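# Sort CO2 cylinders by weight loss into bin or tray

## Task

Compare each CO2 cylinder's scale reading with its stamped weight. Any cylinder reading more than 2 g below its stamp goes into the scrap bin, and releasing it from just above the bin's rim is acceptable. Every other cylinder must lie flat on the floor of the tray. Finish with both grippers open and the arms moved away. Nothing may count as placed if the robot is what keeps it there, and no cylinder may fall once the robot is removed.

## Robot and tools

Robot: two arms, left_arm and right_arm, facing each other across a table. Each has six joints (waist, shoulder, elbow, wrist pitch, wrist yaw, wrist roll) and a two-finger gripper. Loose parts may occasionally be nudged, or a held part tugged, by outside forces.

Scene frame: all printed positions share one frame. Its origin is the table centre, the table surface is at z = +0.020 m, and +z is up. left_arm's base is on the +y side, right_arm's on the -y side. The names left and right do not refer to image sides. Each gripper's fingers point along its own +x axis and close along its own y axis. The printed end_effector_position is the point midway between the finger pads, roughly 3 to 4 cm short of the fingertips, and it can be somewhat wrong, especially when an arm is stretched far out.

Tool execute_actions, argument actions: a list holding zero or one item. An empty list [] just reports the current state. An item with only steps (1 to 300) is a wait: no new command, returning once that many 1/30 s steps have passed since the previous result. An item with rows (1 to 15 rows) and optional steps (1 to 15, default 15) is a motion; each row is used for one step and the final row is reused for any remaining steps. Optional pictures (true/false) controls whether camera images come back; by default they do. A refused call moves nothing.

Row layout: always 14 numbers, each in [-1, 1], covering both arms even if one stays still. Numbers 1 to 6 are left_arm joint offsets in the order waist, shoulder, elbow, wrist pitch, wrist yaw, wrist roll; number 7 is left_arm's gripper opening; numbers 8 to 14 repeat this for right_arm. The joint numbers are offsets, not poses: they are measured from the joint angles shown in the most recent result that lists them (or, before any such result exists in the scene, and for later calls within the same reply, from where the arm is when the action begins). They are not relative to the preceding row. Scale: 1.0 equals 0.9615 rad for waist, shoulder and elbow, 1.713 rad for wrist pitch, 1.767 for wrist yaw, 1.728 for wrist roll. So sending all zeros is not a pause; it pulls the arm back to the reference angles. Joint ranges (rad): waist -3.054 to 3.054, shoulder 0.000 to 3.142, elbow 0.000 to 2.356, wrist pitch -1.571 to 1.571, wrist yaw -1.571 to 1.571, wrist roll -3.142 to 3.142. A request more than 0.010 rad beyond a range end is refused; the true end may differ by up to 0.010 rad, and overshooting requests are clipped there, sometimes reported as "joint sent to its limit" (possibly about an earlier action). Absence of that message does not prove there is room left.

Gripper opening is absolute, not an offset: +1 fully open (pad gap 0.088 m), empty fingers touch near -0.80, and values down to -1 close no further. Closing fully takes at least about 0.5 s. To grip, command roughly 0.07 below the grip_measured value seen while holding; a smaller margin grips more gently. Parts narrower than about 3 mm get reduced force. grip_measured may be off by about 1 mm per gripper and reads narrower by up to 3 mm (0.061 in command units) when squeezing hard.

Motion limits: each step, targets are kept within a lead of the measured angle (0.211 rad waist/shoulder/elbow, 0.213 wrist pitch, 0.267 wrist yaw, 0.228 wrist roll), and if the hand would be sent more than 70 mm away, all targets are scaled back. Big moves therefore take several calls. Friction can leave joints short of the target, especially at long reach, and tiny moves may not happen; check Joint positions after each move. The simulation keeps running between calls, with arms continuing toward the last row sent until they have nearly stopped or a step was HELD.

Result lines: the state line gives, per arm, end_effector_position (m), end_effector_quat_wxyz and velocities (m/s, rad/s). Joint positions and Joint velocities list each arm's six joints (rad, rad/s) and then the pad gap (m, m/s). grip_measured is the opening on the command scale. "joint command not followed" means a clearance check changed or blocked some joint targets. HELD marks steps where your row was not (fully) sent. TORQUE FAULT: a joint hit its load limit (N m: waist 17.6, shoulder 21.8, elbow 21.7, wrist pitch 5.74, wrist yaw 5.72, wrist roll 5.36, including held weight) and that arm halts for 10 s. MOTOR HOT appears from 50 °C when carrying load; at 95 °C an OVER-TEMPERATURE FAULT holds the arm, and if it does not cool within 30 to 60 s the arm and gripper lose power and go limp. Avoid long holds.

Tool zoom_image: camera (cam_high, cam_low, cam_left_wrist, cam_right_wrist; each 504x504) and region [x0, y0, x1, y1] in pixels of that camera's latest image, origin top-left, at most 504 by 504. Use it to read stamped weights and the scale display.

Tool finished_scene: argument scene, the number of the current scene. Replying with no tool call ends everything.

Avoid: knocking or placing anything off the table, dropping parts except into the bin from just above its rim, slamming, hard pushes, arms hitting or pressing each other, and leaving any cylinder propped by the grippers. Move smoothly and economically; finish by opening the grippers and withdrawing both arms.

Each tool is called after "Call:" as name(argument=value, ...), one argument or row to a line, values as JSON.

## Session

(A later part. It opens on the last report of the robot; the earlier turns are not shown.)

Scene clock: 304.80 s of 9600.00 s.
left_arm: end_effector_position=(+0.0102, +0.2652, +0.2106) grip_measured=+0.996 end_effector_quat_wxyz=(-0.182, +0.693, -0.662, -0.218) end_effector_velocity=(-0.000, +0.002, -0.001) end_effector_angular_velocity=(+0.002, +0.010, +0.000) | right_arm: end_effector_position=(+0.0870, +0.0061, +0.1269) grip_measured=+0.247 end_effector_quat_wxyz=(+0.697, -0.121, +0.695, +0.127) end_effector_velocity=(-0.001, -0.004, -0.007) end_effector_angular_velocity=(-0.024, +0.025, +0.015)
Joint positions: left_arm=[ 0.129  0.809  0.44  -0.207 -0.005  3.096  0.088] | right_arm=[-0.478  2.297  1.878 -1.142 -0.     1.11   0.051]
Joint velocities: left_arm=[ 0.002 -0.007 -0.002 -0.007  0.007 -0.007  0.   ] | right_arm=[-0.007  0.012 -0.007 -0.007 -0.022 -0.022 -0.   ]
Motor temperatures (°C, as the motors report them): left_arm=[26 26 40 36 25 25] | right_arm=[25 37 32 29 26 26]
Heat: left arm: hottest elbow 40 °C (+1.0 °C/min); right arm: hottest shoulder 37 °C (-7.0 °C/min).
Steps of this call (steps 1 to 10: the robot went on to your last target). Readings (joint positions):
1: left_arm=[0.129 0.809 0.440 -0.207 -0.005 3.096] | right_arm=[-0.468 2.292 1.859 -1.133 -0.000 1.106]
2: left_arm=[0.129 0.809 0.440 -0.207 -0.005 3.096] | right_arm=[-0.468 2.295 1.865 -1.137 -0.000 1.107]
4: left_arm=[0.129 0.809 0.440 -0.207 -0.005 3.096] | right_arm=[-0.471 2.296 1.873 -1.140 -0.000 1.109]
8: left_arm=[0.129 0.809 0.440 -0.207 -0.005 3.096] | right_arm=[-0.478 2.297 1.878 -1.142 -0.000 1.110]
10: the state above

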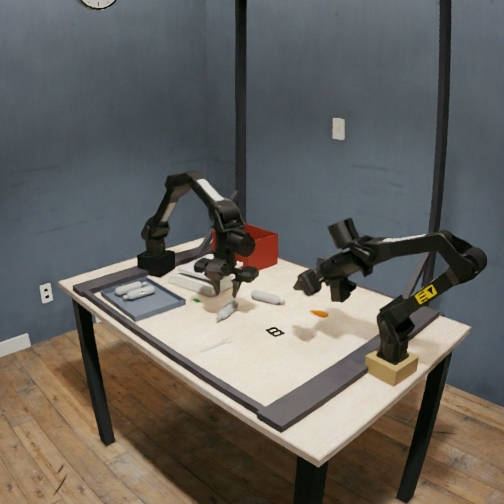

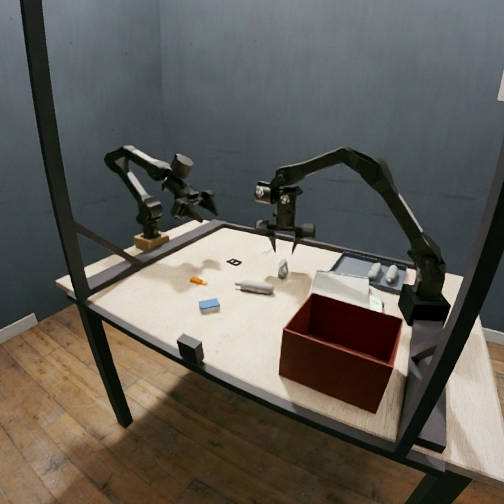

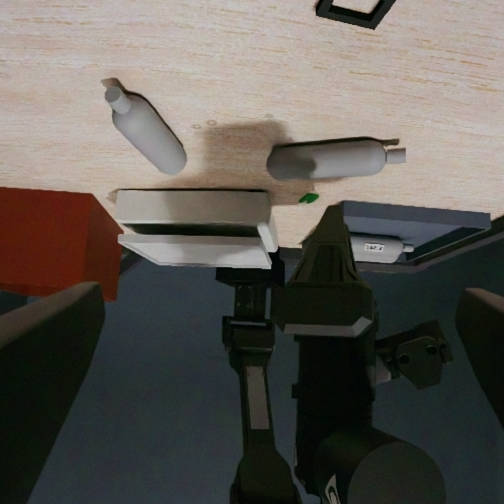

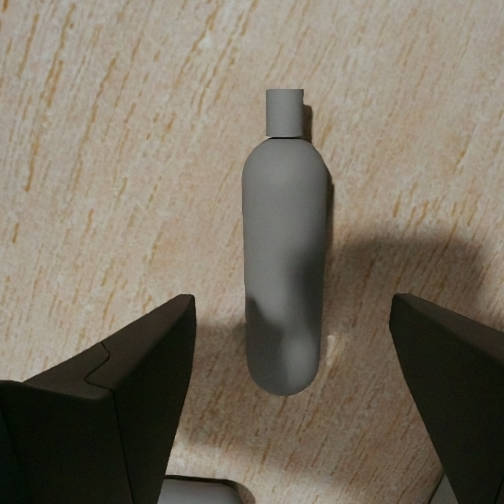

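Call:
execute_actions(
  actions=[
    {"rows": [[0,0,0,0,0,0,1,0,0.011,-0.009,0.005,0,-0.004,0.25],[0,0,0,0,0,0,1,0,0.017,-0.018,0.013,0,-0.008,0.25],[0,0,0,0,0,0,1,0,0.024,-0.031,0.023,0,-0.012,0.25],[0,0,0,0,0,0,1,0,0.032,-0.045,0.035,0,-0.0145,0.25],[0,0,0,0,0,0,1,0,0.040,-0.059,0.046,0,-0.0145,0.25],[0,0,0,0,0,0,1,0,0.048,-0.073,0.058,0,-0.0145,0.25],[0,0,0,0,0,0,1,0,0.056,-0.087,0.069,0,-0.0145,0.25],[0,0,0,0,0,0,1,0,0.063,-0.100,0.080,0,-0.0145,0.25],[0,0,0,0,0,0,1,0,0.069,-0.111,0.089,0,-0.0145,0.25],[0,0,0,0,0,0,1,0,0.074,-0.120,0.096,0,-0.0145,0.25],[0,0,0,0,0,0,1,0,0.078,-0.127,0.101,0,-0.0145,0.25],[0,0,0,0,0,0,1,0,0.080,-0.131,0.105,0,-0.0145,0.22],[0,0,0,0,0,0,1,0,0.0808,-0.1326,0.1061,0,-0.0145,0.18],[0,0,0,0,0,0,1,0,0.0808,-0.1326,0.1061,0,-0.0145,0.14],[0,0,0,0,0,0,1,0,0.0808,-0.1326,0.1061,0,-0.0145,0.10]], "steps": 15},
  ],
  pictures=false,
)

Call:
execute_actions(
  actions=[
    {"steps": 3},
  ],
  pictures=false,
)

Call:
execute_actions(
  actions=[
    {"rows": [[0,0,0,0,0,0,1,0,0,0,0,0,0,0.03],[0,0,0,0,0,0,1,0,0,0,0,0,0,-0.04],[0,0,0,0,0,0,1,0,0,0,0,0,0,-0.10],[0,0,0,0,0,0,1,0,0,0,0,0,0,-0.15],[0,0,0,0,0,0,1,0,0,0,0,0,0,-0.19],[0,0,0,0,0,0,1,0,0,0,0,0,0,-0.23],[0,0,0,0,0,0,1,0,0,0,0,0,0,-0.27],[0,0,0,0,0,0,1,0,0,0,0,0,0,-0.30]], "steps": 12},
  ],
)

Call:
execute_actions(
  actions=[
    {"rows": [[0,0,0,0,0,0,1,0,-0.012,0,-0.003,0,0,-0.3],[0,0,0,0,0,0,1,0,-0.033,0,-0.013,0,0,-0.3],[0,0,0,0,0,0,1,0,-0.062,0,-0.029,0,0,-0.3],[0,0,0,0,0,0,1,0,-0.094,0,-0.047,0,-0.014,-0.3],[0,0,0,0,0,0,1,0.005,-0.125,-0.010,-0.060,0,-0.041,-0.3],[0,0,0,0,0,0,1,0.017,-0.156,-0.031,-0.068,0,-0.075,-0.3],[0,0,0,0,0,0,1,0.033,-0.187,-0.062,-0.070,0,-0.112,-0.3],[0,0,0,0,0,0,1,0.050,-0.218,-0.094,-0.070,0,-0.148,-0.3],[0,0,0,0,0,0,1,0.067,-0.250,-0.125,-0.070,0,-0.185,-0.3],[0,0,0,0,0,0,1,0.083,-0.281,-0.156,-0.070,0,-0.221,-0.3],[0,0,0,0,0,0,1,0.100,-0.312,-0.187,-0.070,0,-0.258,-0.3],[0,0,0,0,0,0,1,0.116,-0.343,-0.218,-0.070,0,-0.294,-0.3],[0,0,0,0,0,0,1,0.133,-0.374,-0.250,-0.070,0,-0.330,-0.3],[0,0,0,0,0,0,1,0.150,-0.406,-0.281,-0.070,0,-0.367,-0.3],[0,0,0,0,0,0,1,0.166,-0.437,-0.312,-0.070,0,-0.403,-0.3]], "steps": 15},
  ],
  pictures=false,
)

Call:
execute_actions(
  actions=[
    {"rows": [[0,0,0,0,0,0,1,0.056,-0.113,-0.117,0,0,-0.129,-0.3],[0,0,0,0,0,0,1,0.073,-0.145,-0.148,0,0,-0.166,-0.3],[0,0,0,0,0,0,1,0.089,-0.176,-0.179,0,0,-0.202,-0.3],[0,0,0,0,0,0,1,0.106,-0.207,-0.211,0,0,-0.238,-0.3],[0,0,0,0,0,0,1,0.123,-0.238,-0.242,0,0,-0.275,-0.3],[0,0,0,0,0,0,1,0.139,-0.269,-0.273,0,0,-0.311,-0.3],[0,0,0,0,0,0,1,0.156,-0.301,-0.304,0,0,-0.348,-0.3],[0,0,0,0,0,0,1,0.173,-0.332,-0.335,0,0,-0.384,-0.3],[0,0,0,0,0,0,1,0.189,-0.363,-0.367,0,0,-0.421,-0.3],[0,0,0,0,0,0,1,0.206,-0.394,-0.398,0,0,-0.457,-0.3],[0,0,0,0,0,0,1,0.223,-0.425,-0.429,0,0,-0.494,-0.3],[0,0,0,0,0,0,1,0.239,-0.457,-0.460,0,0,-0.530,-0.3],[0,0,0,0,0,0,1,0.256,-0.488,-0.491,0,0,-0.567,-0.3],[0,0,0,0,0,0,1,0.272,-0.519,-0.523,0,0,-0.603,-0.3],[0,0,0,0,0,0,1,0.289,-0.550,-0.554,0,0,-0.639,-0.3]], "steps": 15},
  ],
  pictures=false,
)

Call:
execute_actions(
  actions=[
    {"rows": [[0,0,0,0,0,0,1,0.056,-0.113,-0.117,0.002,0,-0.129,-0.3],[0,0,0,0,0,0,1,0.073,-0.141,-0.148,0.004,0,-0.166,-0.3],[0,0,0,0,0,0,1,0.089,-0.165,-0.179,0.008,0,-0.202,-0.3],[0,0,0,0,0,0,1,0.105,-0.185,-0.208,0.013,0,-0.238,-0.3],[0,0,0,0,0,0,1,0.120,-0.200,-0.235,0.020,0,-0.275,-0.3],[0,0,0,0,0,0,1,0.132,-0.209,-0.259,0.028,0,-0.311,-0.3],[0,0,0,0,0,0,1,0.142,-0.215,-0.279,0.036,0,-0.348,-0.3],[0,0,0,0,0,0,1,0.151,-0.215,-0.294,0.043,0,-0.384,-0.3],[0,0,0,0,0,0,1,0.156,-0.215,-0.306,0.048,0,-0.421,-0.3],[0,0,0,0,0,0,1,0.159,-0.215,-0.3125,0.050,0,-0.457,-0.3],[0,0,0,0,0,0,1,0.159,-0.215,-0.3125,0.050,0,-0.490,-0.3],[0,0,0,0,0,0,1,0.159,-0.215,-0.3125,0.050,0,-0.516,-0.3],[0,0,0,0,0,0,1,0.159,-0.215,-0.3125,0.050,0,-0.536,-0.3],[0,0,0,0,0,0,1,0.159,-0.215,-0.3125,0.050,0,-0.547,-0.3],[0,0,0,0,0,0,1,0.159,-0.215,-0.3125,0.050,0,-0.5515,-0.3]], "steps": 15},
  ],
  pictures=false,
)

Call:
execute_actions(
  actions=[
    {"steps": 10},
  ],
)

Scene clock: 331.97 s of 9600.00 s.
left_arm: end_effector_position=(+0.0102, +0.2652, +0.2106) grip_measured=+0.996 end_effector_quat_wxyz=(-0.182, +0.693, -0.662, -0.218) end_effector_velocity=(+0.004, -0.000, +0.001) end_effector_angular_velocity=(-0.007, -0.006, +0.025) | right_arm: end_effector_position=(+0.0866, +0.0025, +0.0684) grip_measured=+0.178 end_effector_quat_wxyz=(+0.694, -0.135, +0.696, +0.127) end_effector_velocity=(-0.002, -0.015, -0.042) end_effector_angular_velocity=(-0.055, +0.014, +0.019)
Joint positions: left_arm=[ 0.129  0.809  0.44  -0.207 -0.005  3.096  0.088] | right_arm=[-0.478  2.368  1.76  -0.973 -0.     1.09   0.048]
Joint velocities: left_arm=[ 0.002 -0.002 -0.002  0.007 -0.022 -0.007 -0.   ] | right_arm=[-0.002  0.051 -0.085  0.081 -0.007 -0.022 -0.045]
Motor temperatures (°C, as the motors report them): left_arm=[26 26 40 36 25 25] | right_arm=[25 44 35 28 26 26]
Heat: left arm: hottest elbow 40 °C (+0.0 °C/min); right arm: hottest shoulder 44 °C (+5.0 °C/min).
Steps of this call (steps 1 to 30: the robot went on to your last target; steps 31 to 90: nothing new was sent; then 23.67 s passed at rest; steps 91 to 105: all 15 steps of this action). Readings (joint positions):
91: left_arm=[0.129 0.809 0.440 -0.207 -0.005 3.096] | right_arm=[-0.478 2.299 1.878 -1.143 -0.000 1.110]
92: left_arm=[0.129 0.809 0.440 -0.207 -0.005 3.096] | right_arm=[-0.478 2.299 1.877 -1.141 -0.000 1.110]
94: left_arm=[0.129 0.809 0.440 -0.207 -0.005 3.096] | right_arm=[-0.478 2.300 1.867 -1.117 -0.000 1.102]
98: left_arm=[0.129 0.809 0.440 -0.207 -0.005 3.096] | right_arm=[-0.478 2.320 1.825 -1.050 -0.000 1.092]
105: the state above

Scene clock: 332.07 s of 9600.00 s.
left_arm: end_effector_position=(+0.0102, +0.2652, +0.2106) grip_measured=+0.996 end_effector_quat_wxyz=(-0.182, +0.693, -0.662, -0.218) end_effector_velocity=(+0.002, +0.002, -0.001) end_effector_angular_velocity=(+0.002, +0.002, +0.013) | right_arm: end_effector_position=(+0.0867, +0.0033, +0.0673) grip_measured=+0.125 end_effector_quat_wxyz=(+0.694, -0.133, +0.696, +0.129) end_effector_velocity=(-0.001, +0.016, +0.002) end_effector_angular_velocity=(+0.073, +0.014, +0.019)
Joint positions: left_arm=[ 0.129  0.809  0.44  -0.207 -0.005  3.096  0.088] | right_arm=[-0.478  2.369  1.757 -0.965 -0.     1.09   0.045]
Joint velocities: left_arm=[ 0.002 -0.007 -0.002 -0.007 -0.007 -0.007 -0.   ] | right_arm=[-0.002 -0.002  0.002  0.066 -0.022 -0.022 -0.013]
Motor temperatures (°C, as the motors report them): left_arm=[26 26 40 36 25 25] | right_arm=[25 44 35 28 26 26]
Heat: left arm: hottest elbow 40 °C (+0.0 °C/min); right arm: hottest shoulder 44 °C (+5.0 °C/min).
Steps of this call (steps 1 to 3: the robot went on to your last target). Readings (joint positions):
1: left_arm=[0.129 0.809 0.440 -0.207 -0.005 3.096] | right_arm=[-0.478 2.369 1.758 -0.970 -0.000 1.090]
2: left_arm=[0.129 0.809 0.440 -0.207 -0.005 3.096] | right_arm=[-0.478 2.369 1.757 -0.968 -0.000 1.090]
3: the state above

Scene clock: 332.47 s of 9600.00 s.
left_arm: end_effector_position=(+0.0102, +0.2652, +0.2106) grip_measured=+0.996 end_effector_quat_wxyz=(-0.182, +0.693, -0.662, -0.218) end_effector_velocity=(+0.002, -0.000, +0.001) end_effector_angular_velocity=(-0.008, +0.014, +0.021) | right_arm: end_effector_position=(+0.0867, +0.0034, +0.0673) grip_measured=-0.224 end_effector_quat_wxyz=(+0.694, -0.133, +0.696, +0.129) end_effector_velocity=(-0.001, -0.005, +0.000) end_effector_angular_velocity=(-0.021, +0.010, -0.010)
Joint positions: left_arm=[ 0.129  0.809  0.44  -0.207 -0.005  3.096  0.088] | right_arm=[-0.478  2.369  1.757 -0.965 -0.     1.09   0.028]
Joint velocities: left_arm=[ 0.002 -0.002 -0.002  0.007 -0.007 -0.022 -0.   ] | right_arm=[-0.002 -0.002 -0.002 -0.022 -0.007  0.007 -0.   ]
Motor temperatures (°C, as the motors report them): left_arm=[26 26 40 36 25 25] | right_arm=[25 44 35 28 26 26]
Heat: left arm: hottest elbow 40 °C (+0.0 °C/min); right arm: hottest shoulder 44 °C (+5.0 °C/min).
Steps of this call (steps 1 to 12: all 12 steps of this action). Readings (joint positions):
1: left_arm=[0.129 0.809 0.440 -0.207 -0.005 3.096] | right_arm=[-0.478 2.369 1.757 -0.964 -0.000 1.090]
2: left_arm=[0.129 0.809 0.440 -0.207 -0.005 3.096] | right_arm=[-0.478 2.369 1.757 -0.964 -0.000 1.090]
4: left_arm=[0.129 0.809 0.440 -0.207 -0.005 3.096] | right_arm=[-0.478 2.369 1.757 -0.964 -0.000 1.090]
8: left_arm=[0.129 0.809 0.440 -0.207 -0.005 3.096] | right_arm=[-0.478 2.369 1.757 -0.965 -0.000 1.090]
12: the state above

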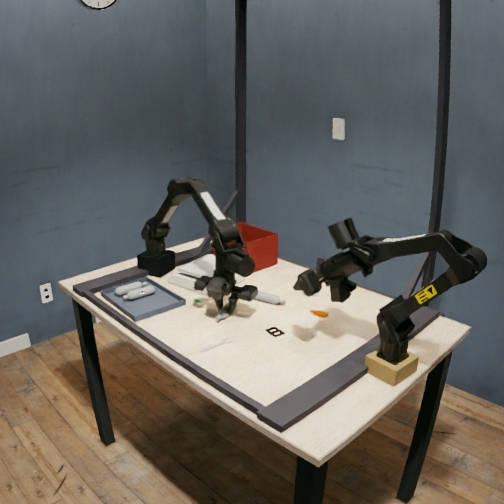

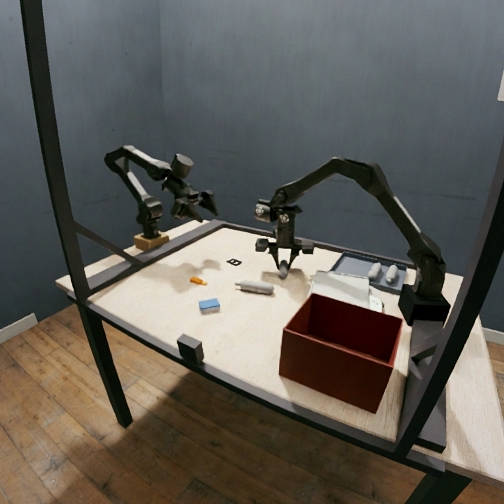

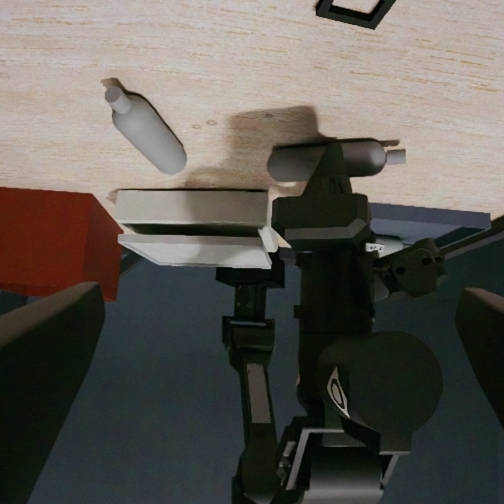

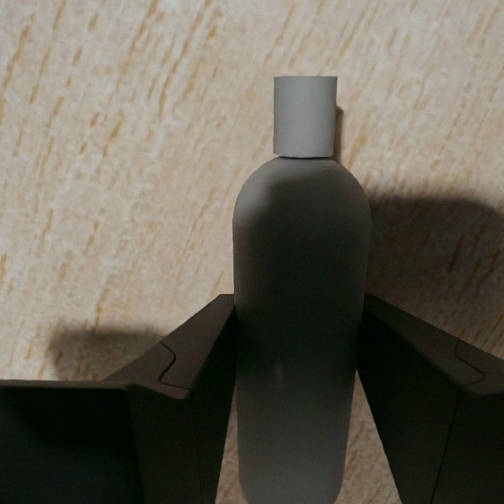

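Scene clock: 332.97 s of 9600.00 s.
left_arm: end_effector_position=(+0.0102, +0.2652, +0.2106) grip_measured=+0.996 end_effector_quat_wxyz=(-0.182, +0.693, -0.662, -0.218) end_effector_velocity=(+0.000, +0.003, -0.004) end_effector_angular_velocity=(+0.022, -0.010, -0.000) | right_arm: end_effector_position=(+0.0339, -0.0549, +0.1494) grip_measured=-0.224 end_effector_quat_wxyz=(+0.615, -0.350, +0.613, +0.352) end_effector_velocity=(-0.206, -0.231, +0.085) end_effector_angular_velocity=(-0.112, +0.016, +2.364)
Joint positions: left_arm=[ 0.129  0.809  0.44  -0.207 -0.005  3.096  0.088] | right_arm=[-0.356  2.029  1.54  -1.079  0.001  0.546  0.028]
Joint velocities: left_arm=[-0.002 -0.002 -0.002 -0.022 -0.007  0.007  0.   ] | right_arm=[ 0.54  -0.847 -0.906 -0.051 -0.022 -1.824 -0.   ]
Motor temperatures (°C, as the motors report them): left_arm=[26 26 40 36 25 25] | right_arm=[25 44 35 28 26 26]
Heat: left arm: hottest elbow 40 °C (+0.0 °C/min); right arm: hottest shoulder 44 °C (+5.0 °C/min).
Steps of this call (steps 1 to 15: all 15 steps of this action). Readings (joint positions):
1: left_arm=[0.129 0.809 0.440 -0.207 -0.005 3.096] | right_arm=[-0.478 2.369 1.757 -0.965 -0.000 1.090]
2: left_arm=[0.129 0.809 0.440 -0.207 -0.005 3.096] | right_arm=[-0.478 2.366 1.757 -0.966 -0.000 1.090]
4: left_arm=[0.129 0.809 0.440 -0.207 -0.005 3.096] | right_arm=[-0.478 2.355 1.757 -0.995 -0.000 1.088]
8: left_arm=[0.129 0.809 0.440 -0.207 -0.005 3.096] | right_arm=[-0.469 2.266 1.718 -1.060 0.002 0.957]
15: the state above

Scene clock: 333.47 s of 9600.00 s.
left_arm: end_effector_position=(+0.0102, +0.2652, +0.2106) grip_measured=+0.996 end_effector_quat_wxyz=(-0.182, +0.693, -0.662, -0.218) end_effector_velocity=(-0.001, +0.004, -0.007) end_effector_angular_velocity=(+0.026, +0.015, +0.011) | right_arm: end_effector_position=(-0.0276, -0.1789, +0.1747) grip_measured=-0.224 end_effector_quat_wxyz=(+0.311, -0.636, +0.313, +0.633) end_effector_velocity=(-0.063, -0.267, +0.003) end_effector_angular_velocity=(-0.031, +0.026, +2.334)
Joint positions: left_arm=[ 0.129  0.809  0.44  -0.207 -0.005  3.096  0.088] | right_arm=[-0.117  1.584  1.087 -1.08   0.001 -0.405  0.028]
Joint velocities: left_arm=[-0.007 -0.002 -0.007 -0.022 -0.007 -0.022 -0.   ] | right_arm=[ 0.466 -0.901 -0.901 -0.022 -0.022 -1.868  0.   ]
Motor temperatures (°C, as the motors report them): left_arm=[26 26 40 36 25 25] | right_arm=[25 44 35 28 26 26]
Heat: left arm: hottest elbow 40 °C (+0.0 °C/min); right arm: hottest shoulder 44 °C (+5.0 °C/min).
Steps of this call (steps 1 to 15: all 15 steps of this action). Readings (joint positions):
1: left_arm=[0.129 0.809 0.440 -0.207 -0.005 3.096] | right_arm=[-0.338 2.001 1.509 -1.080 0.001 0.482]
2: left_arm=[0.129 0.809 0.440 -0.207 -0.005 3.096] | right_arm=[-0.322 1.974 1.478 -1.080 0.001 0.417]
4: left_arm=[0.129 0.809 0.440 -0.207 -0.005 3.096] | right_arm=[-0.290 1.919 1.416 -1.080 0.001 0.290]
8: left_arm=[0.129 0.809 0.440 -0.207 -0.005 3.096] | right_arm=[-0.229 1.800 1.296 -1.080 0.001 0.037]
15: the state above

Scene clock: 333.97 s of 9600.00 s.
left_arm: end_effector_position=(+0.0102, +0.2652, +0.2106) grip_measured=+0.996 end_effector_quat_wxyz=(-0.182, +0.693, -0.662, -0.218) end_effector_velocity=(-0.003, +0.001, -0.001) end_effector_angular_velocity=(+0.002, +0.010, -0.009) | right_arm: end_effector_position=(-0.0407, -0.2492, +0.1466) grip_measured=-0.224 end_effector_quat_wxyz=(-0.049, -0.709, -0.033, +0.703) end_effector_velocity=(-0.003, +0.005, +0.000) end_effector_angular_velocity=(+0.051, +0.036, +0.820)
Joint positions: left_arm=[ 0.129  0.809  0.44  -0.207 -0.005  3.096  0.088] | right_arm=[ 0.032  1.391  0.795 -1.     0.001 -1.286  0.028]
Joint velocities: left_arm=[-0.007 -0.007 -0.002 -0.007  0.007 -0.007 -0.   ] | right_arm=[ 0.007 -0.032 -0.022  0.051  0.007 -0.813 -0.   ]
Motor temperatures (°C, as the motors report them): left_arm=[26 26 40 36 25 25] | right_arm=[25 44 35 28 26 26]
Heat: left arm: hottest elbow 40 °C (+0.0 °C/min); right arm: hottest shoulder 44 °C (+5.0 °C/min).
Steps of this call (steps 1 to 15: all 15 steps of this action). Readings (joint positions):
1: left_arm=[0.129 0.809 0.440 -0.207 -0.005 3.096] | right_arm=[-0.101 1.554 1.057 -1.080 0.001 -0.468]
2: left_arm=[0.129 0.809 0.440 -0.207 -0.005 3.096] | right_arm=[-0.085 1.525 1.026 -1.080 0.001 -0.533]
4: left_arm=[0.129 0.809 0.440 -0.207 -0.005 3.096] | right_arm=[-0.054 1.472 0.965 -1.073 0.001 -0.661]
8: left_arm=[0.129 0.809 0.440 -0.207 -0.005 3.096] | right_arm=[0.001 1.403 0.860 -1.038 0.001 -0.914]
15: the state above

Scene clock: 334.30 s of 9600.00 s.
left_arm: end_effector_position=(+0.0102, +0.2652, +0.2106) grip_measured=+0.996 end_effector_quat_wxyz=(-0.182, +0.693, -0.662, -0.218) end_effector_velocity=(-0.001, -0.000, +0.001) end_effector_angular_velocity=(-0.007, -0.010, -0.005) | right_arm: end_effector_position=(-0.0411, -0.2490, +0.1468) grip_measured=-0.224 end_effector_quat_wxyz=(-0.072, -0.707, -0.058, +0.702) end_effector_velocity=(-0.000, -0.004, -0.001) end_effector_angular_velocity=(-0.014, +0.002, +0.024)
Joint positions: left_arm=[ 0.129  0.809  0.44  -0.207 -0.005  3.096  0.088] | right_arm=[ 0.034  1.388  0.793 -0.997  0.001 -1.352  0.028]
Joint velocities: left_arm=[-0.007 -0.002 -0.002  0.007 -0.007  0.007 -0.   ] | right_arm=[ 0.002 -0.002 -0.007 -0.007 -0.007 -0.022 -0.   ]
Motor temperatures (°C, as the motors report them): left_arm=[26 26 40 36 25 25] | right_arm=[25 44 35 28 26 26]
Heat: left arm: hottest elbow 40 °C (+0.0 °C/min); right arm: hottest shoulder 44 °C (+5.0 °C/min).
Steps of this call (steps 1 to 10: the robot went on to your last target). Readings (joint positions):
1: left_arm=[0.129 0.809 0.440 -0.207 -0.005 3.096] | right_arm=[0.033 1.390 0.794 -0.998 0.001 -1.308]
2: left_arm=[0.129 0.809 0.440 -0.207 -0.005 3.096] | right_arm=[0.033 1.389 0.794 -0.998 0.001 -1.323]
4: left_arm=[0.129 0.809 0.440 -0.207 -0.005 3.096] | right_arm=[0.033 1.388 0.794 -0.997 0.001 -1.340]
8: left_arm=[0.129 0.809 0.440 -0.207 -0.005 3.096] | right_arm=[0.034 1.388 0.793 -0.997 0.001 -1.350]
10: the state above

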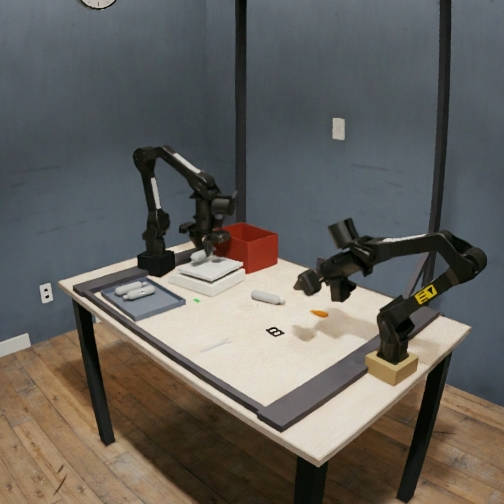

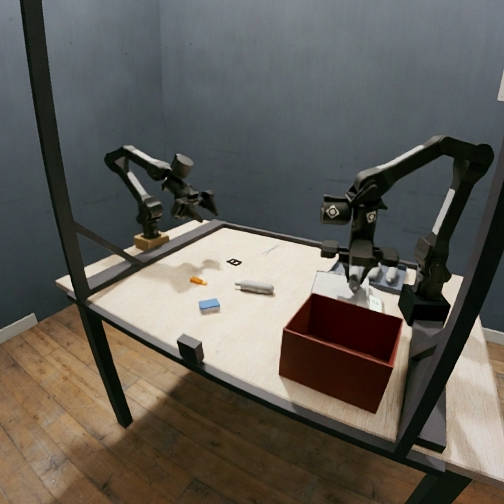

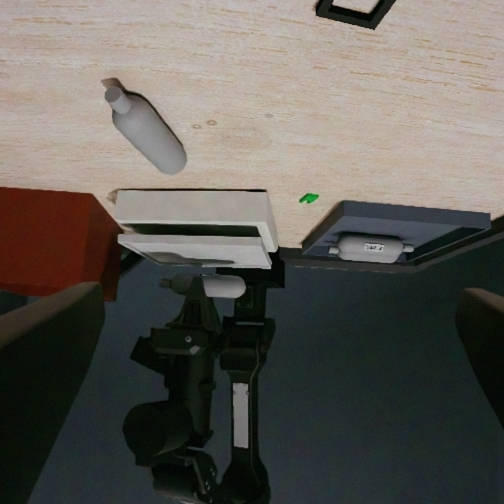

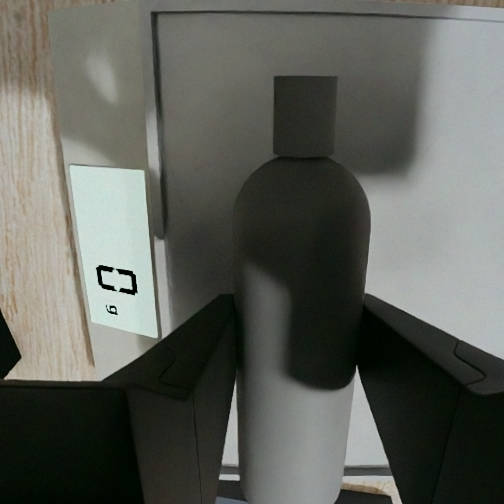

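Call:
zoom_image(
  camera="cam_left_wrist",
  region=[150, 260, 260, 315],
)

Region (150, 260, 260, 315) of cam_left_wrist's 504x504 image, scaled by 4.582, with more detail than that image has.

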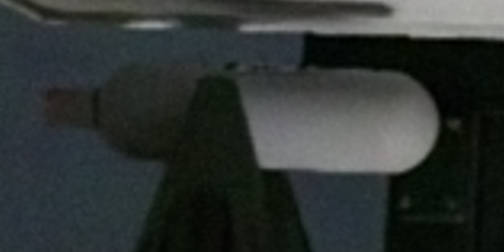

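Call:
execute_actions(
  actions=[
    {"rows": [[0,0,0,0,0,0,1,0,0.006,-0.010,0.007,0,0.003,-0.3],[0,0,0,0,0,0,1,0,0.010,-0.020,0.016,0,0.006,-0.3],[0,0,0,0,0,0,1,0,0.014,-0.031,0.026,0,0.009,-0.3],[0,0,0,0,0,0,1,0,0.019,-0.043,0.036,0,0.009,-0.3],[0,0,0,0,0,0,1,0,0.023,-0.054,0.045,0,0.009,-0.3],[0,0,0,0,0,0,1,0,0.027,-0.064,0.054,0,0.009,-0.3],[0,0,0,0,0,0,1,0,0.030,-0.072,0.061,0,0.009,-0.3],[0,0,0,0,0,0,1,0,0.033,-0.078,0.066,0,0.009,-0.3],[0,0,0,0,0,0,1,0,0.0345,-0.082,0.069,0,0.009,-0.3],[0,0,0,0,0,0,1,0,0.0354,-0.0842,0.0712,0,0.009,-0.3],[0,0,0,0,0,0,1,0,0.0354,-0.0842,0.0712,0,0.009,-0.3],[0,0,0,0,0,0,1,0,0.0354,-0.0842,0.0712,0,0.009,-0.3],[0,0,0,0,0,0,1,0,0.0354,-0.0842,0.0712,0,0.009,-0.3],[0,0,0,0,0,0,1,0,0.0354,-0.0842,0.0712,0,0.009,-0.27],[0,0,0,0,0,0,1,0,0.0354,-0.0842,0.0712,0,0.009,-0.24]], "steps": 15},
  ],
  pictures=false,
)

Call:
execute_actions(
  actions=[
    {"rows": [[0,0,0,0,0,0,1,0,0,0,0,0,0,-0.20],[0,0,0,0,0,0,1,0,0,0,0,0,0,-0.15],[0,0,0,0,0,0,1,0,0,0,0,0,0,-0.08],[0,0,0,0,0,0,1,0,0,0,0,0,0,0.02]], "steps": 5},
  ],
  pictures=false,
)

Call:
execute_actions(
  actions=[
    {"steps": 36},
  ],
)

Scene clock: 343.03 s of 9600.00 s.
left_arm: end_effector_position=(+0.0102, +0.2652, +0.2106) grip_measured=+0.996 end_effector_quat_wxyz=(-0.182, +0.693, -0.662, -0.218) end_effector_velocity=(-0.002, +0.001, -0.003) end_effector_angular_velocity=(+0.012, +0.010, -0.005) | right_arm: end_effector_position=(-0.0412, -0.2487, +0.1243) grip_measured=-0.224 end_effector_quat_wxyz=(-0.063, -0.705, -0.059, +0.703) end_effector_velocity=(-0.004, +0.006, -0.000) end_effector_angular_velocity=(+0.031, +0.021, -0.005)
Joint positions: left_arm=[ 0.129  0.809  0.44  -0.207 -0.005  3.096  0.088] | right_arm=[ 0.034  1.417  0.719 -0.88   0.001 -1.341  0.028]
Joint velocities: left_arm=[-0.002  0.002 -0.002 -0.007  0.007 -0.007 -0.   ] | right_arm=[ 0.002 -0.002 -0.002  0.037 -0.007  0.007 -0.   ]
Motor temperatures (°C, as the motors report them): left_arm=[26 26 40 36 25 25] | right_arm=[25 43 34 28 26 26]
Heat: left arm: hottest elbow 40 °C (+0.0 °C/min); right arm: hottest shoulder 43 °C (+5.1 °C/min).
Steps of this call (steps 1 to 30: the robot went on to your last target; steps 31 to 90: nothing new was sent; then 5.23 s passed at rest; steps 91 to 105: all 15 steps of this action). Readings (joint positions):
91: left_arm=[0.129 0.809 0.440 -0.207 -0.005 3.096] | right_arm=[0.034 1.388 0.793 -0.995 0.001 -1.353]
92: left_arm=[0.129 0.809 0.440 -0.207 -0.005 3.096] | right_arm=[0.034 1.388 0.790 -0.990 0.001 -1.353]
94: left_arm=[0.129 0.809 0.440 -0.207 -0.005 3.096] | right_arm=[0.034 1.390 0.779 -0.967 0.001 -1.348]
98: left_arm=[0.129 0.809 0.440 -0.207 -0.005 3.096] | right_arm=[0.034 1.406 0.743 -0.914 0.001 -1.342]
105: the state above

Scene clock: 343.20 s of 9600.00 s.
left_arm: end_effector_position=(+0.0102, +0.2652, +0.2106) grip_measured=+0.996 end_effector_quat_wxyz=(-0.182, +0.693, -0.662, -0.218) end_effector_velocity=(+0.000, +0.001, -0.002) end_effector_angular_velocity=(+0.008, -0.010, -0.000) | right_arm: end_effector_position=(-0.0413, -0.2484, +0.1243) grip_measured=-0.082 end_effector_quat_wxyz=(-0.063, -0.705, -0.059, +0.704) end_effector_velocity=(-0.002, +0.002, +0.001) end_effector_angular_velocity=(+0.008, +0.012, +0.005)
Joint positions: left_arm=[ 0.129  0.809  0.44  -0.207 -0.005  3.096  0.088] | right_arm=[ 0.034  1.417  0.719 -0.879  0.001 -1.341  0.035]
Joint velocities: left_arm=[-0.002 -0.002 -0.002 -0.007 -0.007  0.007 -0.   ] | right_arm=[-0.002 -0.002  0.002  0.007 -0.007 -0.007  0.056]
Motor temperatures (°C, as the motors report them): left_arm=[26 26 40 36 25 25] | right_arm=[25 42 34 28 26 26]
Heat: left arm: hottest elbow 40 °C (+0.0 °C/min); right arm: hottest shoulder 42 °C (+4.0 °C/min).
Steps of this call (steps 1 to 5: all 5 steps of this action). Readings (joint positions):
1: left_arm=[0.129 0.809 0.440 -0.207 -0.005 3.096] | right_arm=[0.034 1.417 0.719 -0.879 0.001 -1.341]
2: left_arm=[0.129 0.809 0.440 -0.207 -0.005 3.096] | right_arm=[0.034 1.417 0.719 -0.879 0.001 -1.341]
4: left_arm=[0.129 0.809 0.440 -0.207 -0.005 3.096] | right_arm=[0.034 1.417 0.719 -0.879 0.001 -1.341]
5: the state above

Scene clock: 344.40 s of 9600.00 s.
left_arm: end_effector_position=(+0.0102, +0.2652, +0.2106) grip_measured=+0.996 end_effector_quat_wxyz=(-0.182, +0.693, -0.662, -0.218) end_effector_velocity=(+0.004, +0.003, -0.004) end_effector_angular_velocity=(+0.022, -0.005, +0.025) | right_arm: end_effector_position=(-0.0413, -0.2484, +0.1243) grip_measured=+0.017 end_effector_quat_wxyz=(-0.063, -0.705, -0.059, +0.704) end_effector_velocity=(+0.000, -0.002, -0.000) end_effector_angular_velocity=(-0.010, +0.004, +0.034)
Joint positions: left_arm=[ 0.129  0.809  0.44  -0.207 -0.005  3.096  0.088] | right_arm=[ 0.034  1.417  0.719 -0.879  0.001 -1.341  0.04 ]
Joint velocities: left_arm=[ 0.002 -0.002 -0.002 -0.022 -0.022 -0.007 -0.   ] | right_arm=[-0.002 -0.002 -0.002 -0.007 -0.007 -0.037 -0.   ]
Motor temperatures (°C, as the motors report them): left_arm=[26 26 40 36 25 25] | right_arm=[25 42 34 28 26 26]
Heat: left arm: hottest elbow 40 °C (+0.0 °C/min); right arm: hottest shoulder 42 °C (+4.0 °C/min).
Steps of this call (steps 1 to 15: the robot went on to your last target; steps 16 to 36: nothing new was sent). Readings (joint positions):
1: left_arm=[0.129 0.809 0.440 -0.207 -0.005 3.096] | right_arm=[0.034 1.417 0.719 -0.879 0.001 -1.341]
2: left_arm=[0.129 0.809 0.440 -0.207 -0.005 3.096] | right_arm=[0.034 1.417 0.719 -0.879 0.001 -1.341]
4: left_arm=[0.129 0.809 0.440 -0.207 -0.005 3.096] | right_arm=[0.034 1.417 0.719 -0.879 0.001 -1.341]
8: left_arm=[0.129 0.809 0.440 -0.207 -0.005 3.096] | right_arm=[0.034 1.417 0.719 -0.879 0.001 -1.341]
36: the state above
All arms were judged still, so your last target was given up. Only a new action makes them travel on or press farther. Fingers that are still opening or closing keep moving.

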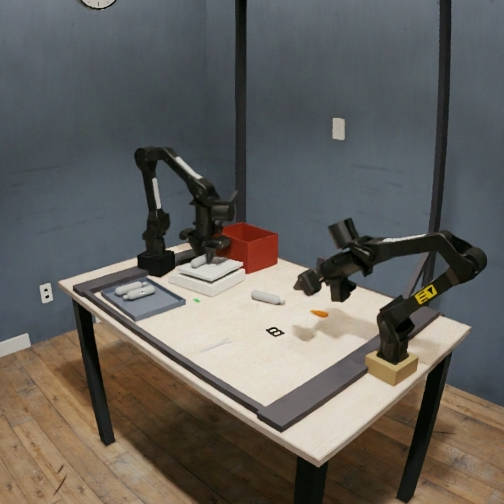

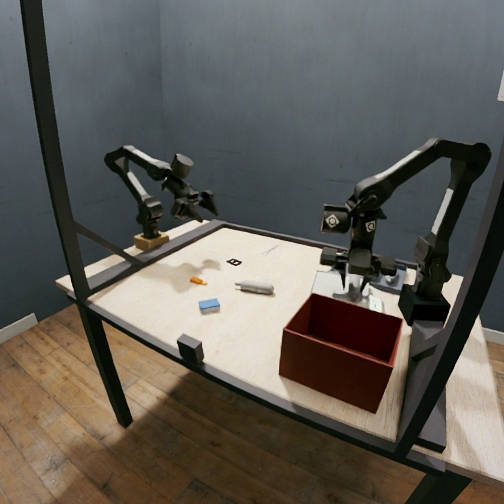

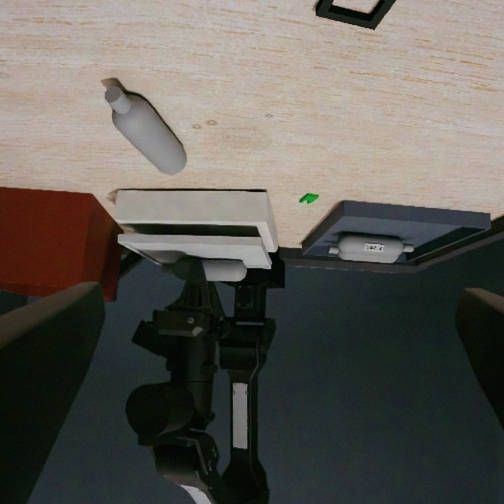

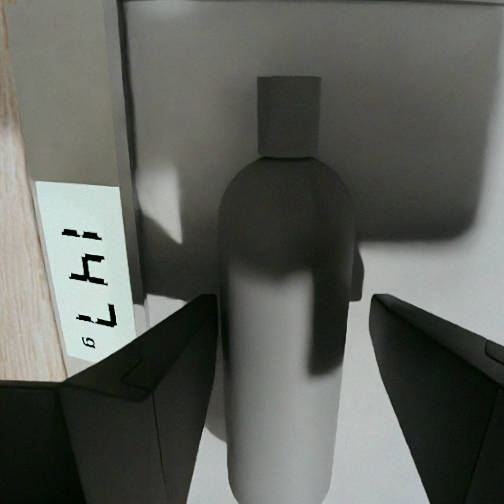

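Call:
execute_actions(
  actions=[
    {"rows": [[0,0,0,0,0,0,1,0,0,0,0,0,0,0.08],[0,0,0,0,0,0,1,0,0,0,0,0,0,0.14]], "steps": 4},
  ],
  pictures=false,
)

Call:
execute_actions(
  actions=[
    {"steps": 36},
  ],
)

Call:
zoom_image(
  camera="cam_left_wrist",
  region=[180, 245, 260, 285],
)

Scene clock: 347.87 s of 9600.00 s.
left_arm: end_effector_position=(+0.0102, +0.2652, +0.2106) grip_measured=+0.996 end_effector_quat_wxyz=(-0.182, +0.693, -0.662, -0.218) end_effector_velocity=(-0.001, +0.002, -0.005) end_effector_angular_velocity=(+0.017, +0.015, +0.011) | right_arm: end_effector_position=(-0.0413, -0.2484, +0.1243) grip_measured=+0.101 end_effector_quat_wxyz=(-0.063, -0.705, -0.059, +0.704) end_effector_velocity=(-0.000, +0.001, -0.000) end_effector_angular_velocity=(+0.004, +0.010, -0.000)
Joint positions: left_arm=[ 0.129  0.809  0.44  -0.207 -0.005  3.096  0.088] | right_arm=[ 0.034  1.417  0.719 -0.879  0.001 -1.341  0.044]
Joint velocities: left_arm=[-0.007  0.002 -0.007 -0.007 -0.007 -0.022 -0.   ] | right_arm=[-0.007 -0.002 -0.002  0.007 -0.007 -0.007  0.021]
Motor temperatures (°C, as the motors report them): left_arm=[26 26 40 36 25 25] | right_arm=[25 42 34 28 26 26]
Heat: left arm: hottest elbow 40 °C (+0.0 °C/min); right arm: hottest shoulder 42 °C (+4.0 °C/min).
Steps of this call (steps 1 to 90: nothing new was sent; then 0.33 s passed at rest; steps 91 to 94: all 4 steps of this action). Readings (joint positions):
91: left_arm=[0.129 0.809 0.440 -0.207 -0.005 3.096] | right_arm=[0.034 1.417 0.719 -0.879 0.001 -1.341]
92: left_arm=[0.129 0.809 0.440 -0.207 -0.005 3.096] | right_arm=[0.034 1.417 0.719 -0.879 0.001 -1.341]
94: the state above

Scene clock: 349.07 s of 9600.00 s.
left_arm: end_effector_position=(+0.0102, +0.2652, +0.2106) grip_measured=+0.996 end_effector_quat_wxyz=(-0.182, +0.693, -0.662, -0.218) end_effector_velocity=(+0.000, +0.003, -0.006) end_effector_angular_velocity=(+0.026, +0.015, +0.016) | right_arm: end_effector_position=(-0.0413, -0.2484, +0.1243) grip_measured=+0.137 end_effector_quat_wxyz=(-0.063, -0.705, -0.059, +0.704) end_effector_velocity=(+0.000, -0.002, -0.000) end_effector_angular_velocity=(-0.010, +0.004, -0.010)
Joint positions: left_arm=[ 0.129  0.809  0.44  -0.207 -0.005  3.096  0.088] | right_arm=[ 0.034  1.417  0.719 -0.879  0.001 -1.341  0.046]
Joint velocities: left_arm=[-0.002  0.002 -0.002 -0.022 -0.007 -0.022 -0.   ] | right_arm=[-0.002 -0.002 -0.002 -0.007 -0.007  0.007 -0.   ]
Motor temperatures (°C, as the motors report them): left_arm=[26 26 40 36 25 25] | right_arm=[25 41 34 28 26 26]
Heat: left arm: hottest elbow 40 °C (+0.0 °C/min); right arm: hottest shoulder 41 °C (+3.0 °C/min).
Steps of this call (steps 1 to 15: the robot went on to your last target; steps 16 to 36: nothing new was sent). Readings (joint positions):
1: left_arm=[0.129 0.809 0.440 -0.207 -0.005 3.096] | right_arm=[0.034 1.417 0.719 -0.879 0.001 -1.341]
2: left_arm=[0.129 0.809 0.440 -0.207 -0.005 3.096] | right_arm=[0.034 1.417 0.719 -0.879 0.001 -1.341]
4: left_arm=[0.129 0.809 0.440 -0.207 -0.005 3.096] | right_arm=[0.034 1.417 0.719 -0.879 0.001 -1.341]
8: left_arm=[0.129 0.809 0.440 -0.207 -0.005 3.096] | right_arm=[0.034 1.417 0.719 -0.879 0.001 -1.341]
36: the state above
All arms were judged still, so your last target was given up. Only a new action makes them travel on or press farther. Fingers that are still opening or closing keep moving.

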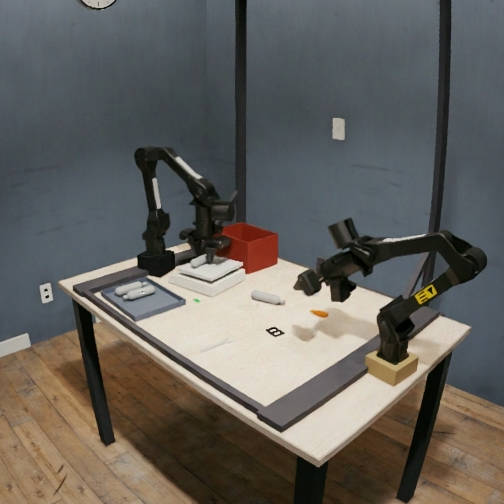

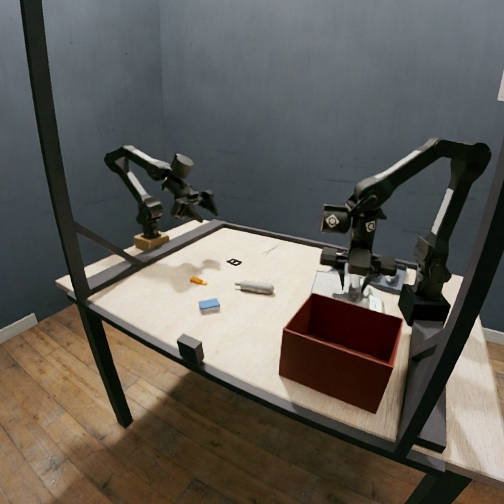

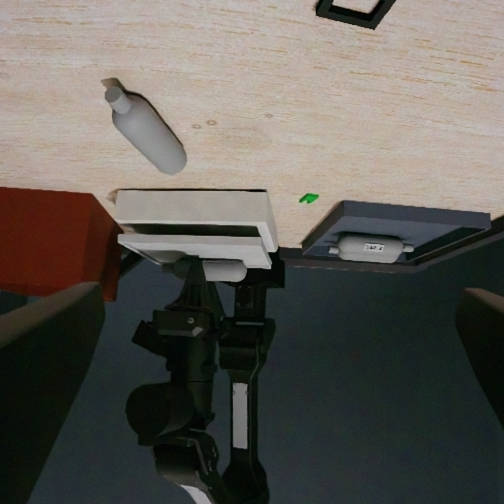

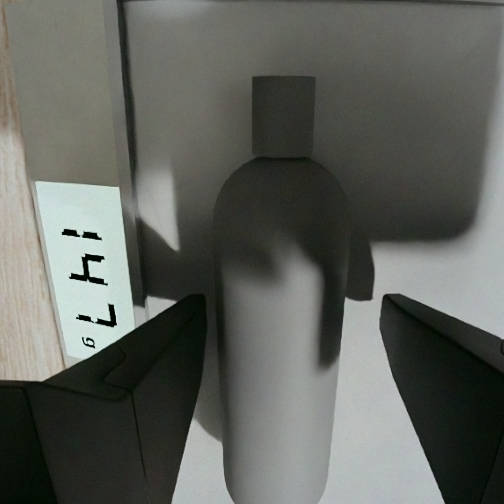

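Region (180, 245, 260, 285) of cam_left_wrist's 504x504 image, scaled by 6.300, with more detail than that image has.

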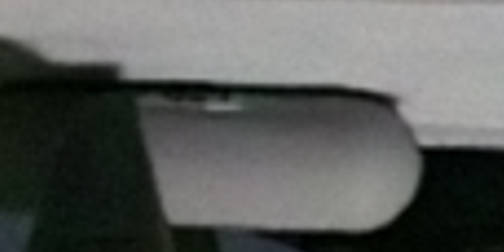

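Call:
execute_actions(
  actions=[
    {"rows": [[0,0,0,0,0,0,1,0,0,0,-0.004,0,0,0.09],[0,0,0,0,0,0,1,0,0,0,-0.008,0,0,0.03],[0,0,0,0,0,0,1,0,0,0,-0.011,0,0,-0.03],[0,0,0,0,0,0,1,0,0,0,-0.012,0,0,-0.09],[0,0,0,0,0,0,1,0,0,0,-0.012,0,0,-0.14],[0,0,0,0,0,0,1,0,0,0,-0.012,0,0,-0.19],[0,0,0,0,0,0,1,0,0,0,-0.012,0,0,-0.23],[0,0,0,0,0,0,1,0,0,0,-0.012,0,0,-0.27],[0,0,0,0,0,0,1,0,0,0,-0.012,0,0,-0.30]], "steps": 13},
  ],
  pictures=false,
)

Call:
execute_actions(
  actions=[
    {"rows": [[0,0,0,0,0,0,1,0,-0.008,0.02,0,0,0,-0.3],[0,0,0,0,0,0,1,0,-0.016,0.04,0,0,0,-0.3],[0,0,0,0,0,0,1,-0.01,-0.026,0.06,0.012,0,-0.004,-0.3],[0,0,0,0,0,0,1,-0.03,-0.026,0.077,0.035,0,-0.013,-0.3],[0,0,0,0,0,0,1,-0.055,-0.026,0.088,0.067,0,-0.024,-0.3],[0,0,0,0,0,0,1,-0.083,-0.026,0.093,0.099,0,-0.036,-0.3],[0,0,0,0,0,0,1,-0.111,-0.026,0.093,0.131,0,-0.048,-0.3],[0,0,0,0,0,0,1,-0.139,-0.026,0.093,0.163,0,-0.060,-0.3],[0,0,0,0,0,0,1,-0.167,-0.026,0.093,0.196,0,-0.073,-0.3],[0,0,0,0,0,0,1,-0.195,-0.026,0.093,0.228,0,-0.085,-0.3],[0,0,0,0,0,0,1,-0.223,-0.026,0.093,0.260,0,-0.097,-0.3],[0,0,0,0,0,0,1,-0.250,-0.026,0.093,0.292,0,-0.109,-0.3],[0,0,0,0,0,0,1,-0.274,-0.026,0.093,0.324,0,-0.119,-0.3],[0,0,0,0,0,0,1,-0.293,-0.026,0.093,0.353,0,-0.127,-0.3],[0,0,0,0,0,0,1,-0.306,-0.026,0.093,0.377,0,-0.133,-0.3]], "steps": 15},
  ],
  pictures=false,
)

Call:
execute_actions(
  actions=[
    {"steps": 12},
  ],
)

Call:
zoom_image(
  camera="cam_left_wrist",
  region=[170, 280, 310, 370],
)

Scene clock: 362.97 s of 9600.00 s.
left_arm: end_effector_position=(+0.0102, +0.2652, +0.2106) grip_measured=+0.996 end_effector_quat_wxyz=(-0.182, +0.693, -0.662, -0.218) end_effector_velocity=(+0.000, +0.001, -0.002) end_effector_angular_velocity=(+0.007, +0.015, +0.016) | right_arm: end_effector_position=(-0.0397, -0.2521, +0.1243) grip_measured=-0.224 end_effector_quat_wxyz=(-0.069, -0.707, -0.053, +0.702) end_effector_velocity=(+0.002, -0.005, +0.000) end_effector_angular_velocity=(-0.023, -0.001, +0.019)
Joint positions: left_arm=[ 0.129  0.809  0.44  -0.207 -0.005  3.096  0.088] | right_arm=[ 0.034  1.417  0.719 -0.898  0.001 -1.341  0.028]
Joint velocities: left_arm=[-0.002 -0.002 -0.002 -0.007 -0.007 -0.022 -0.   ] | right_arm=[-0.002 -0.002 -0.002 -0.022 -0.007 -0.022 -0.   ]
Motor temperatures (°C, as the motors report them): left_arm=[26 26 40 36 25 25] | right_arm=[25 39 34 28 26 26]
Heat: left arm: hottest elbow 40 °C (+0.0 °C/min); right arm: hottest shoulder 39 °C (+2.0 °C/min).
Steps of this call (steps 1 to 90: nothing new was sent; then 10.47 s passed at rest; steps 91 to 103: all 13 steps of this action). Readings (joint positions):
91: left_arm=[0.129 0.809 0.440 -0.207 -0.005 3.096] | right_arm=[0.034 1.417 0.719 -0.879 0.001 -1.341]
92: left_arm=[0.129 0.809 0.440 -0.207 -0.005 3.096] | right_arm=[0.034 1.417 0.719 -0.881 0.001 -1.341]
94: left_arm=[0.129 0.809 0.440 -0.207 -0.005 3.096] | right_arm=[0.034 1.417 0.719 -0.890 0.001 -1.341]
98: left_arm=[0.129 0.809 0.440 -0.207 -0.005 3.096] | right_arm=[0.034 1.417 0.719 -0.896 0.001 -1.341]
103: the state above

Scene clock: 363.47 s of 9600.00 s.
left_arm: end_effector_position=(+0.0102, +0.2652, +0.2106) grip_measured=+0.996 end_effector_quat_wxyz=(-0.182, +0.693, -0.662, -0.218) end_effector_velocity=(-0.002, +0.002, -0.004) end_effector_angular_velocity=(+0.012, -0.002, -0.013) | right_arm: end_effector_position=(-0.0126, -0.1076, +0.1819) grip_measured=-0.224 end_effector_quat_wxyz=(+0.167, -0.655, -0.244, +0.695) end_effector_velocity=(+0.169, +0.293, +0.179) end_effector_angular_velocity=(+1.487, -0.039, -0.269)
Joint positions: left_arm=[ 0.129  0.809  0.44  -0.207 -0.005  3.096  0.088] | right_arm=[-0.214  1.402  0.796 -0.372 -0.    -1.53   0.028]
Joint velocities: left_arm=[-0.002 -0.002 -0.007 -0.007  0.007  0.007 -0.   ] | right_arm=[-0.628 -0.007 -0.002  1.458  0.022 -0.447  0.   ]
Motor temperatures (°C, as the motors report them): left_arm=[26 26 40 36 25 25] | right_arm=[25 39 34 28 26 26]
Heat: left arm: hottest elbow 40 °C (+0.0 °C/min); right arm: hottest shoulder 39 °C (+2.0 °C/min).
Steps of this call (steps 1 to 15: all 15 steps of this action). Readings (joint positions):
1: left_arm=[0.129 0.809 0.440 -0.207 -0.005 3.096] | right_arm=[0.034 1.417 0.721 -0.898 0.001 -1.341]
2: left_arm=[0.129 0.809 0.440 -0.207 -0.005 3.096] | right_arm=[0.034 1.416 0.724 -0.899 0.001 -1.341]
4: left_arm=[0.129 0.809 0.440 -0.207 -0.005 3.096] | right_arm=[0.030 1.414 0.739 -0.891 -0.000 -1.344]
8: left_arm=[0.129 0.809 0.440 -0.207 -0.005 3.096] | right_arm=[-0.037 1.406 0.783 -0.731 -0.002 -1.398]
15: the state above

Scene clock: 363.87 s of 9600.00 s.
left_arm: end_effector_position=(+0.0102, +0.2652, +0.2106) grip_measured=+0.996 end_effector_quat_wxyz=(-0.182, +0.693, -0.662, -0.218) end_effector_velocity=(+0.000, +0.000, -0.001) end_effector_angular_velocity=(-0.002, -0.010, -0.000) | right_arm: end_effector_position=(-0.0001, -0.0846, +0.1995) grip_measured=-0.224 end_effector_quat_wxyz=(+0.212, -0.648, -0.281, +0.675) end_effector_velocity=(+0.004, -0.001, -0.001) end_effector_angular_velocity=(-0.005, -0.021, +0.004)
Joint positions: left_arm=[ 0.129  0.809  0.44  -0.207 -0.005  3.096  0.088] | right_arm=[-0.258  1.401  0.801 -0.258  0.002 -1.566  0.028]
Joint velocities: left_arm=[-0.002 -0.002 -0.007  0.007 -0.007  0.007  0.   ] | right_arm=[-0.007 -0.002 -0.002 -0.007  0.007 -0.022  0.   ]
Motor temperatures (°C, as the motors report them): left_arm=[26 26 40 36 25 25] | right_arm=[25 39 34 28 26 26]
Heat: left arm: hottest elbow 40 °C (+0.0 °C/min); right arm: hottest shoulder 39 °C (+2.0 °C/min).
Steps of this call (steps 1 to 12: the robot went on to your last target). Readings (joint positions):
1: left_arm=[0.129 0.809 0.440 -0.207 -0.005 3.096] | right_arm=[-0.233 1.402 0.797 -0.330 0.001 -1.542]
2: left_arm=[0.129 0.809 0.440 -0.207 -0.005 3.096] | right_arm=[-0.246 1.402 0.799 -0.303 0.002 -1.550]
4: left_arm=[0.129 0.809 0.440 -0.207 -0.005 3.096] | right_arm=[-0.257 1.401 0.801 -0.277 0.003 -1.559]
8: left_arm=[0.129 0.809 0.440 -0.207 -0.005 3.096] | right_arm=[-0.258 1.401 0.801 -0.263 0.002 -1.565]
12: the state above

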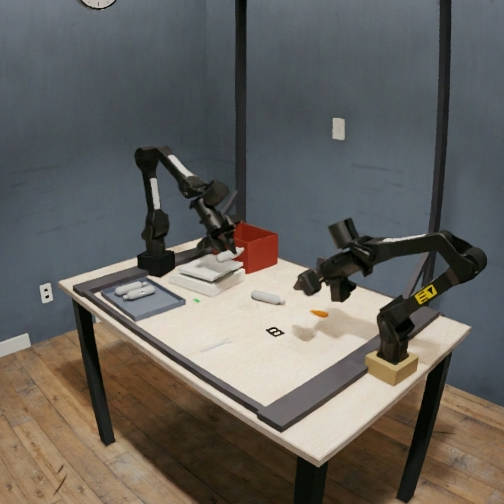

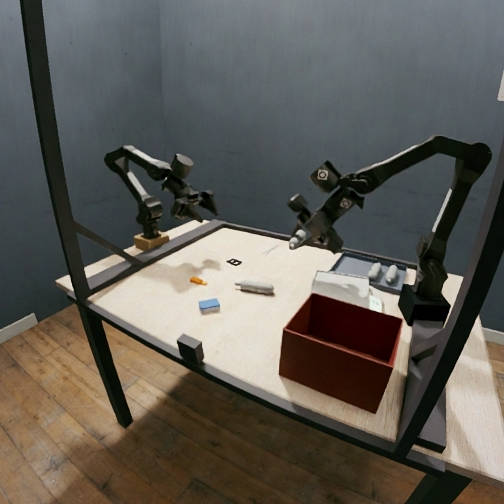

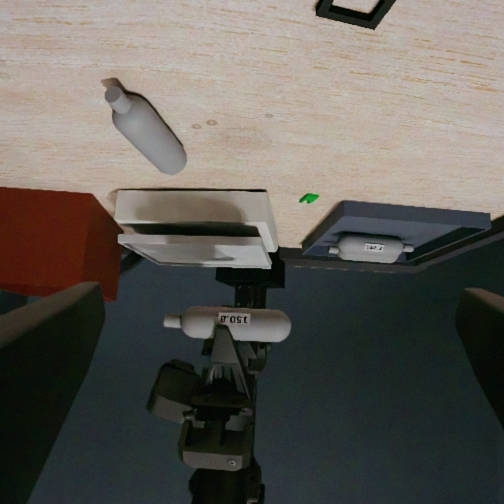

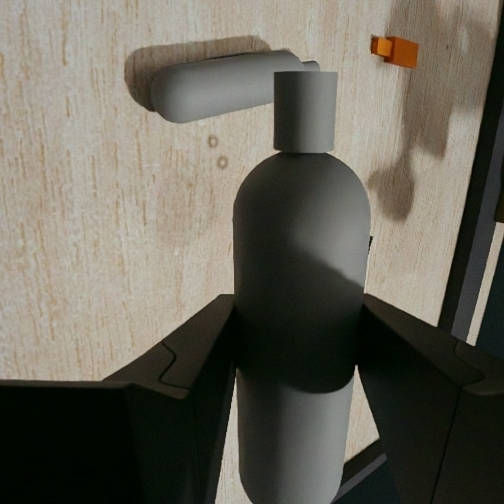

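Region (170, 280, 310, 370) of cam_left_wrist's 504x504 image, scaled by 3.600, with more detail than that image has; it fills the top 324 rows of this view, and the rest is white.

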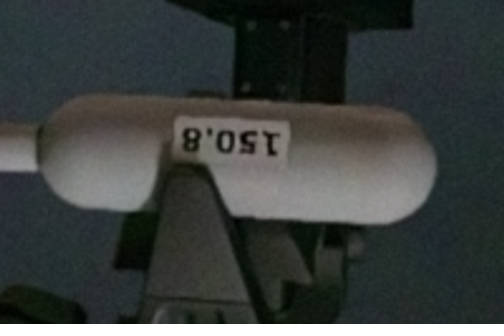

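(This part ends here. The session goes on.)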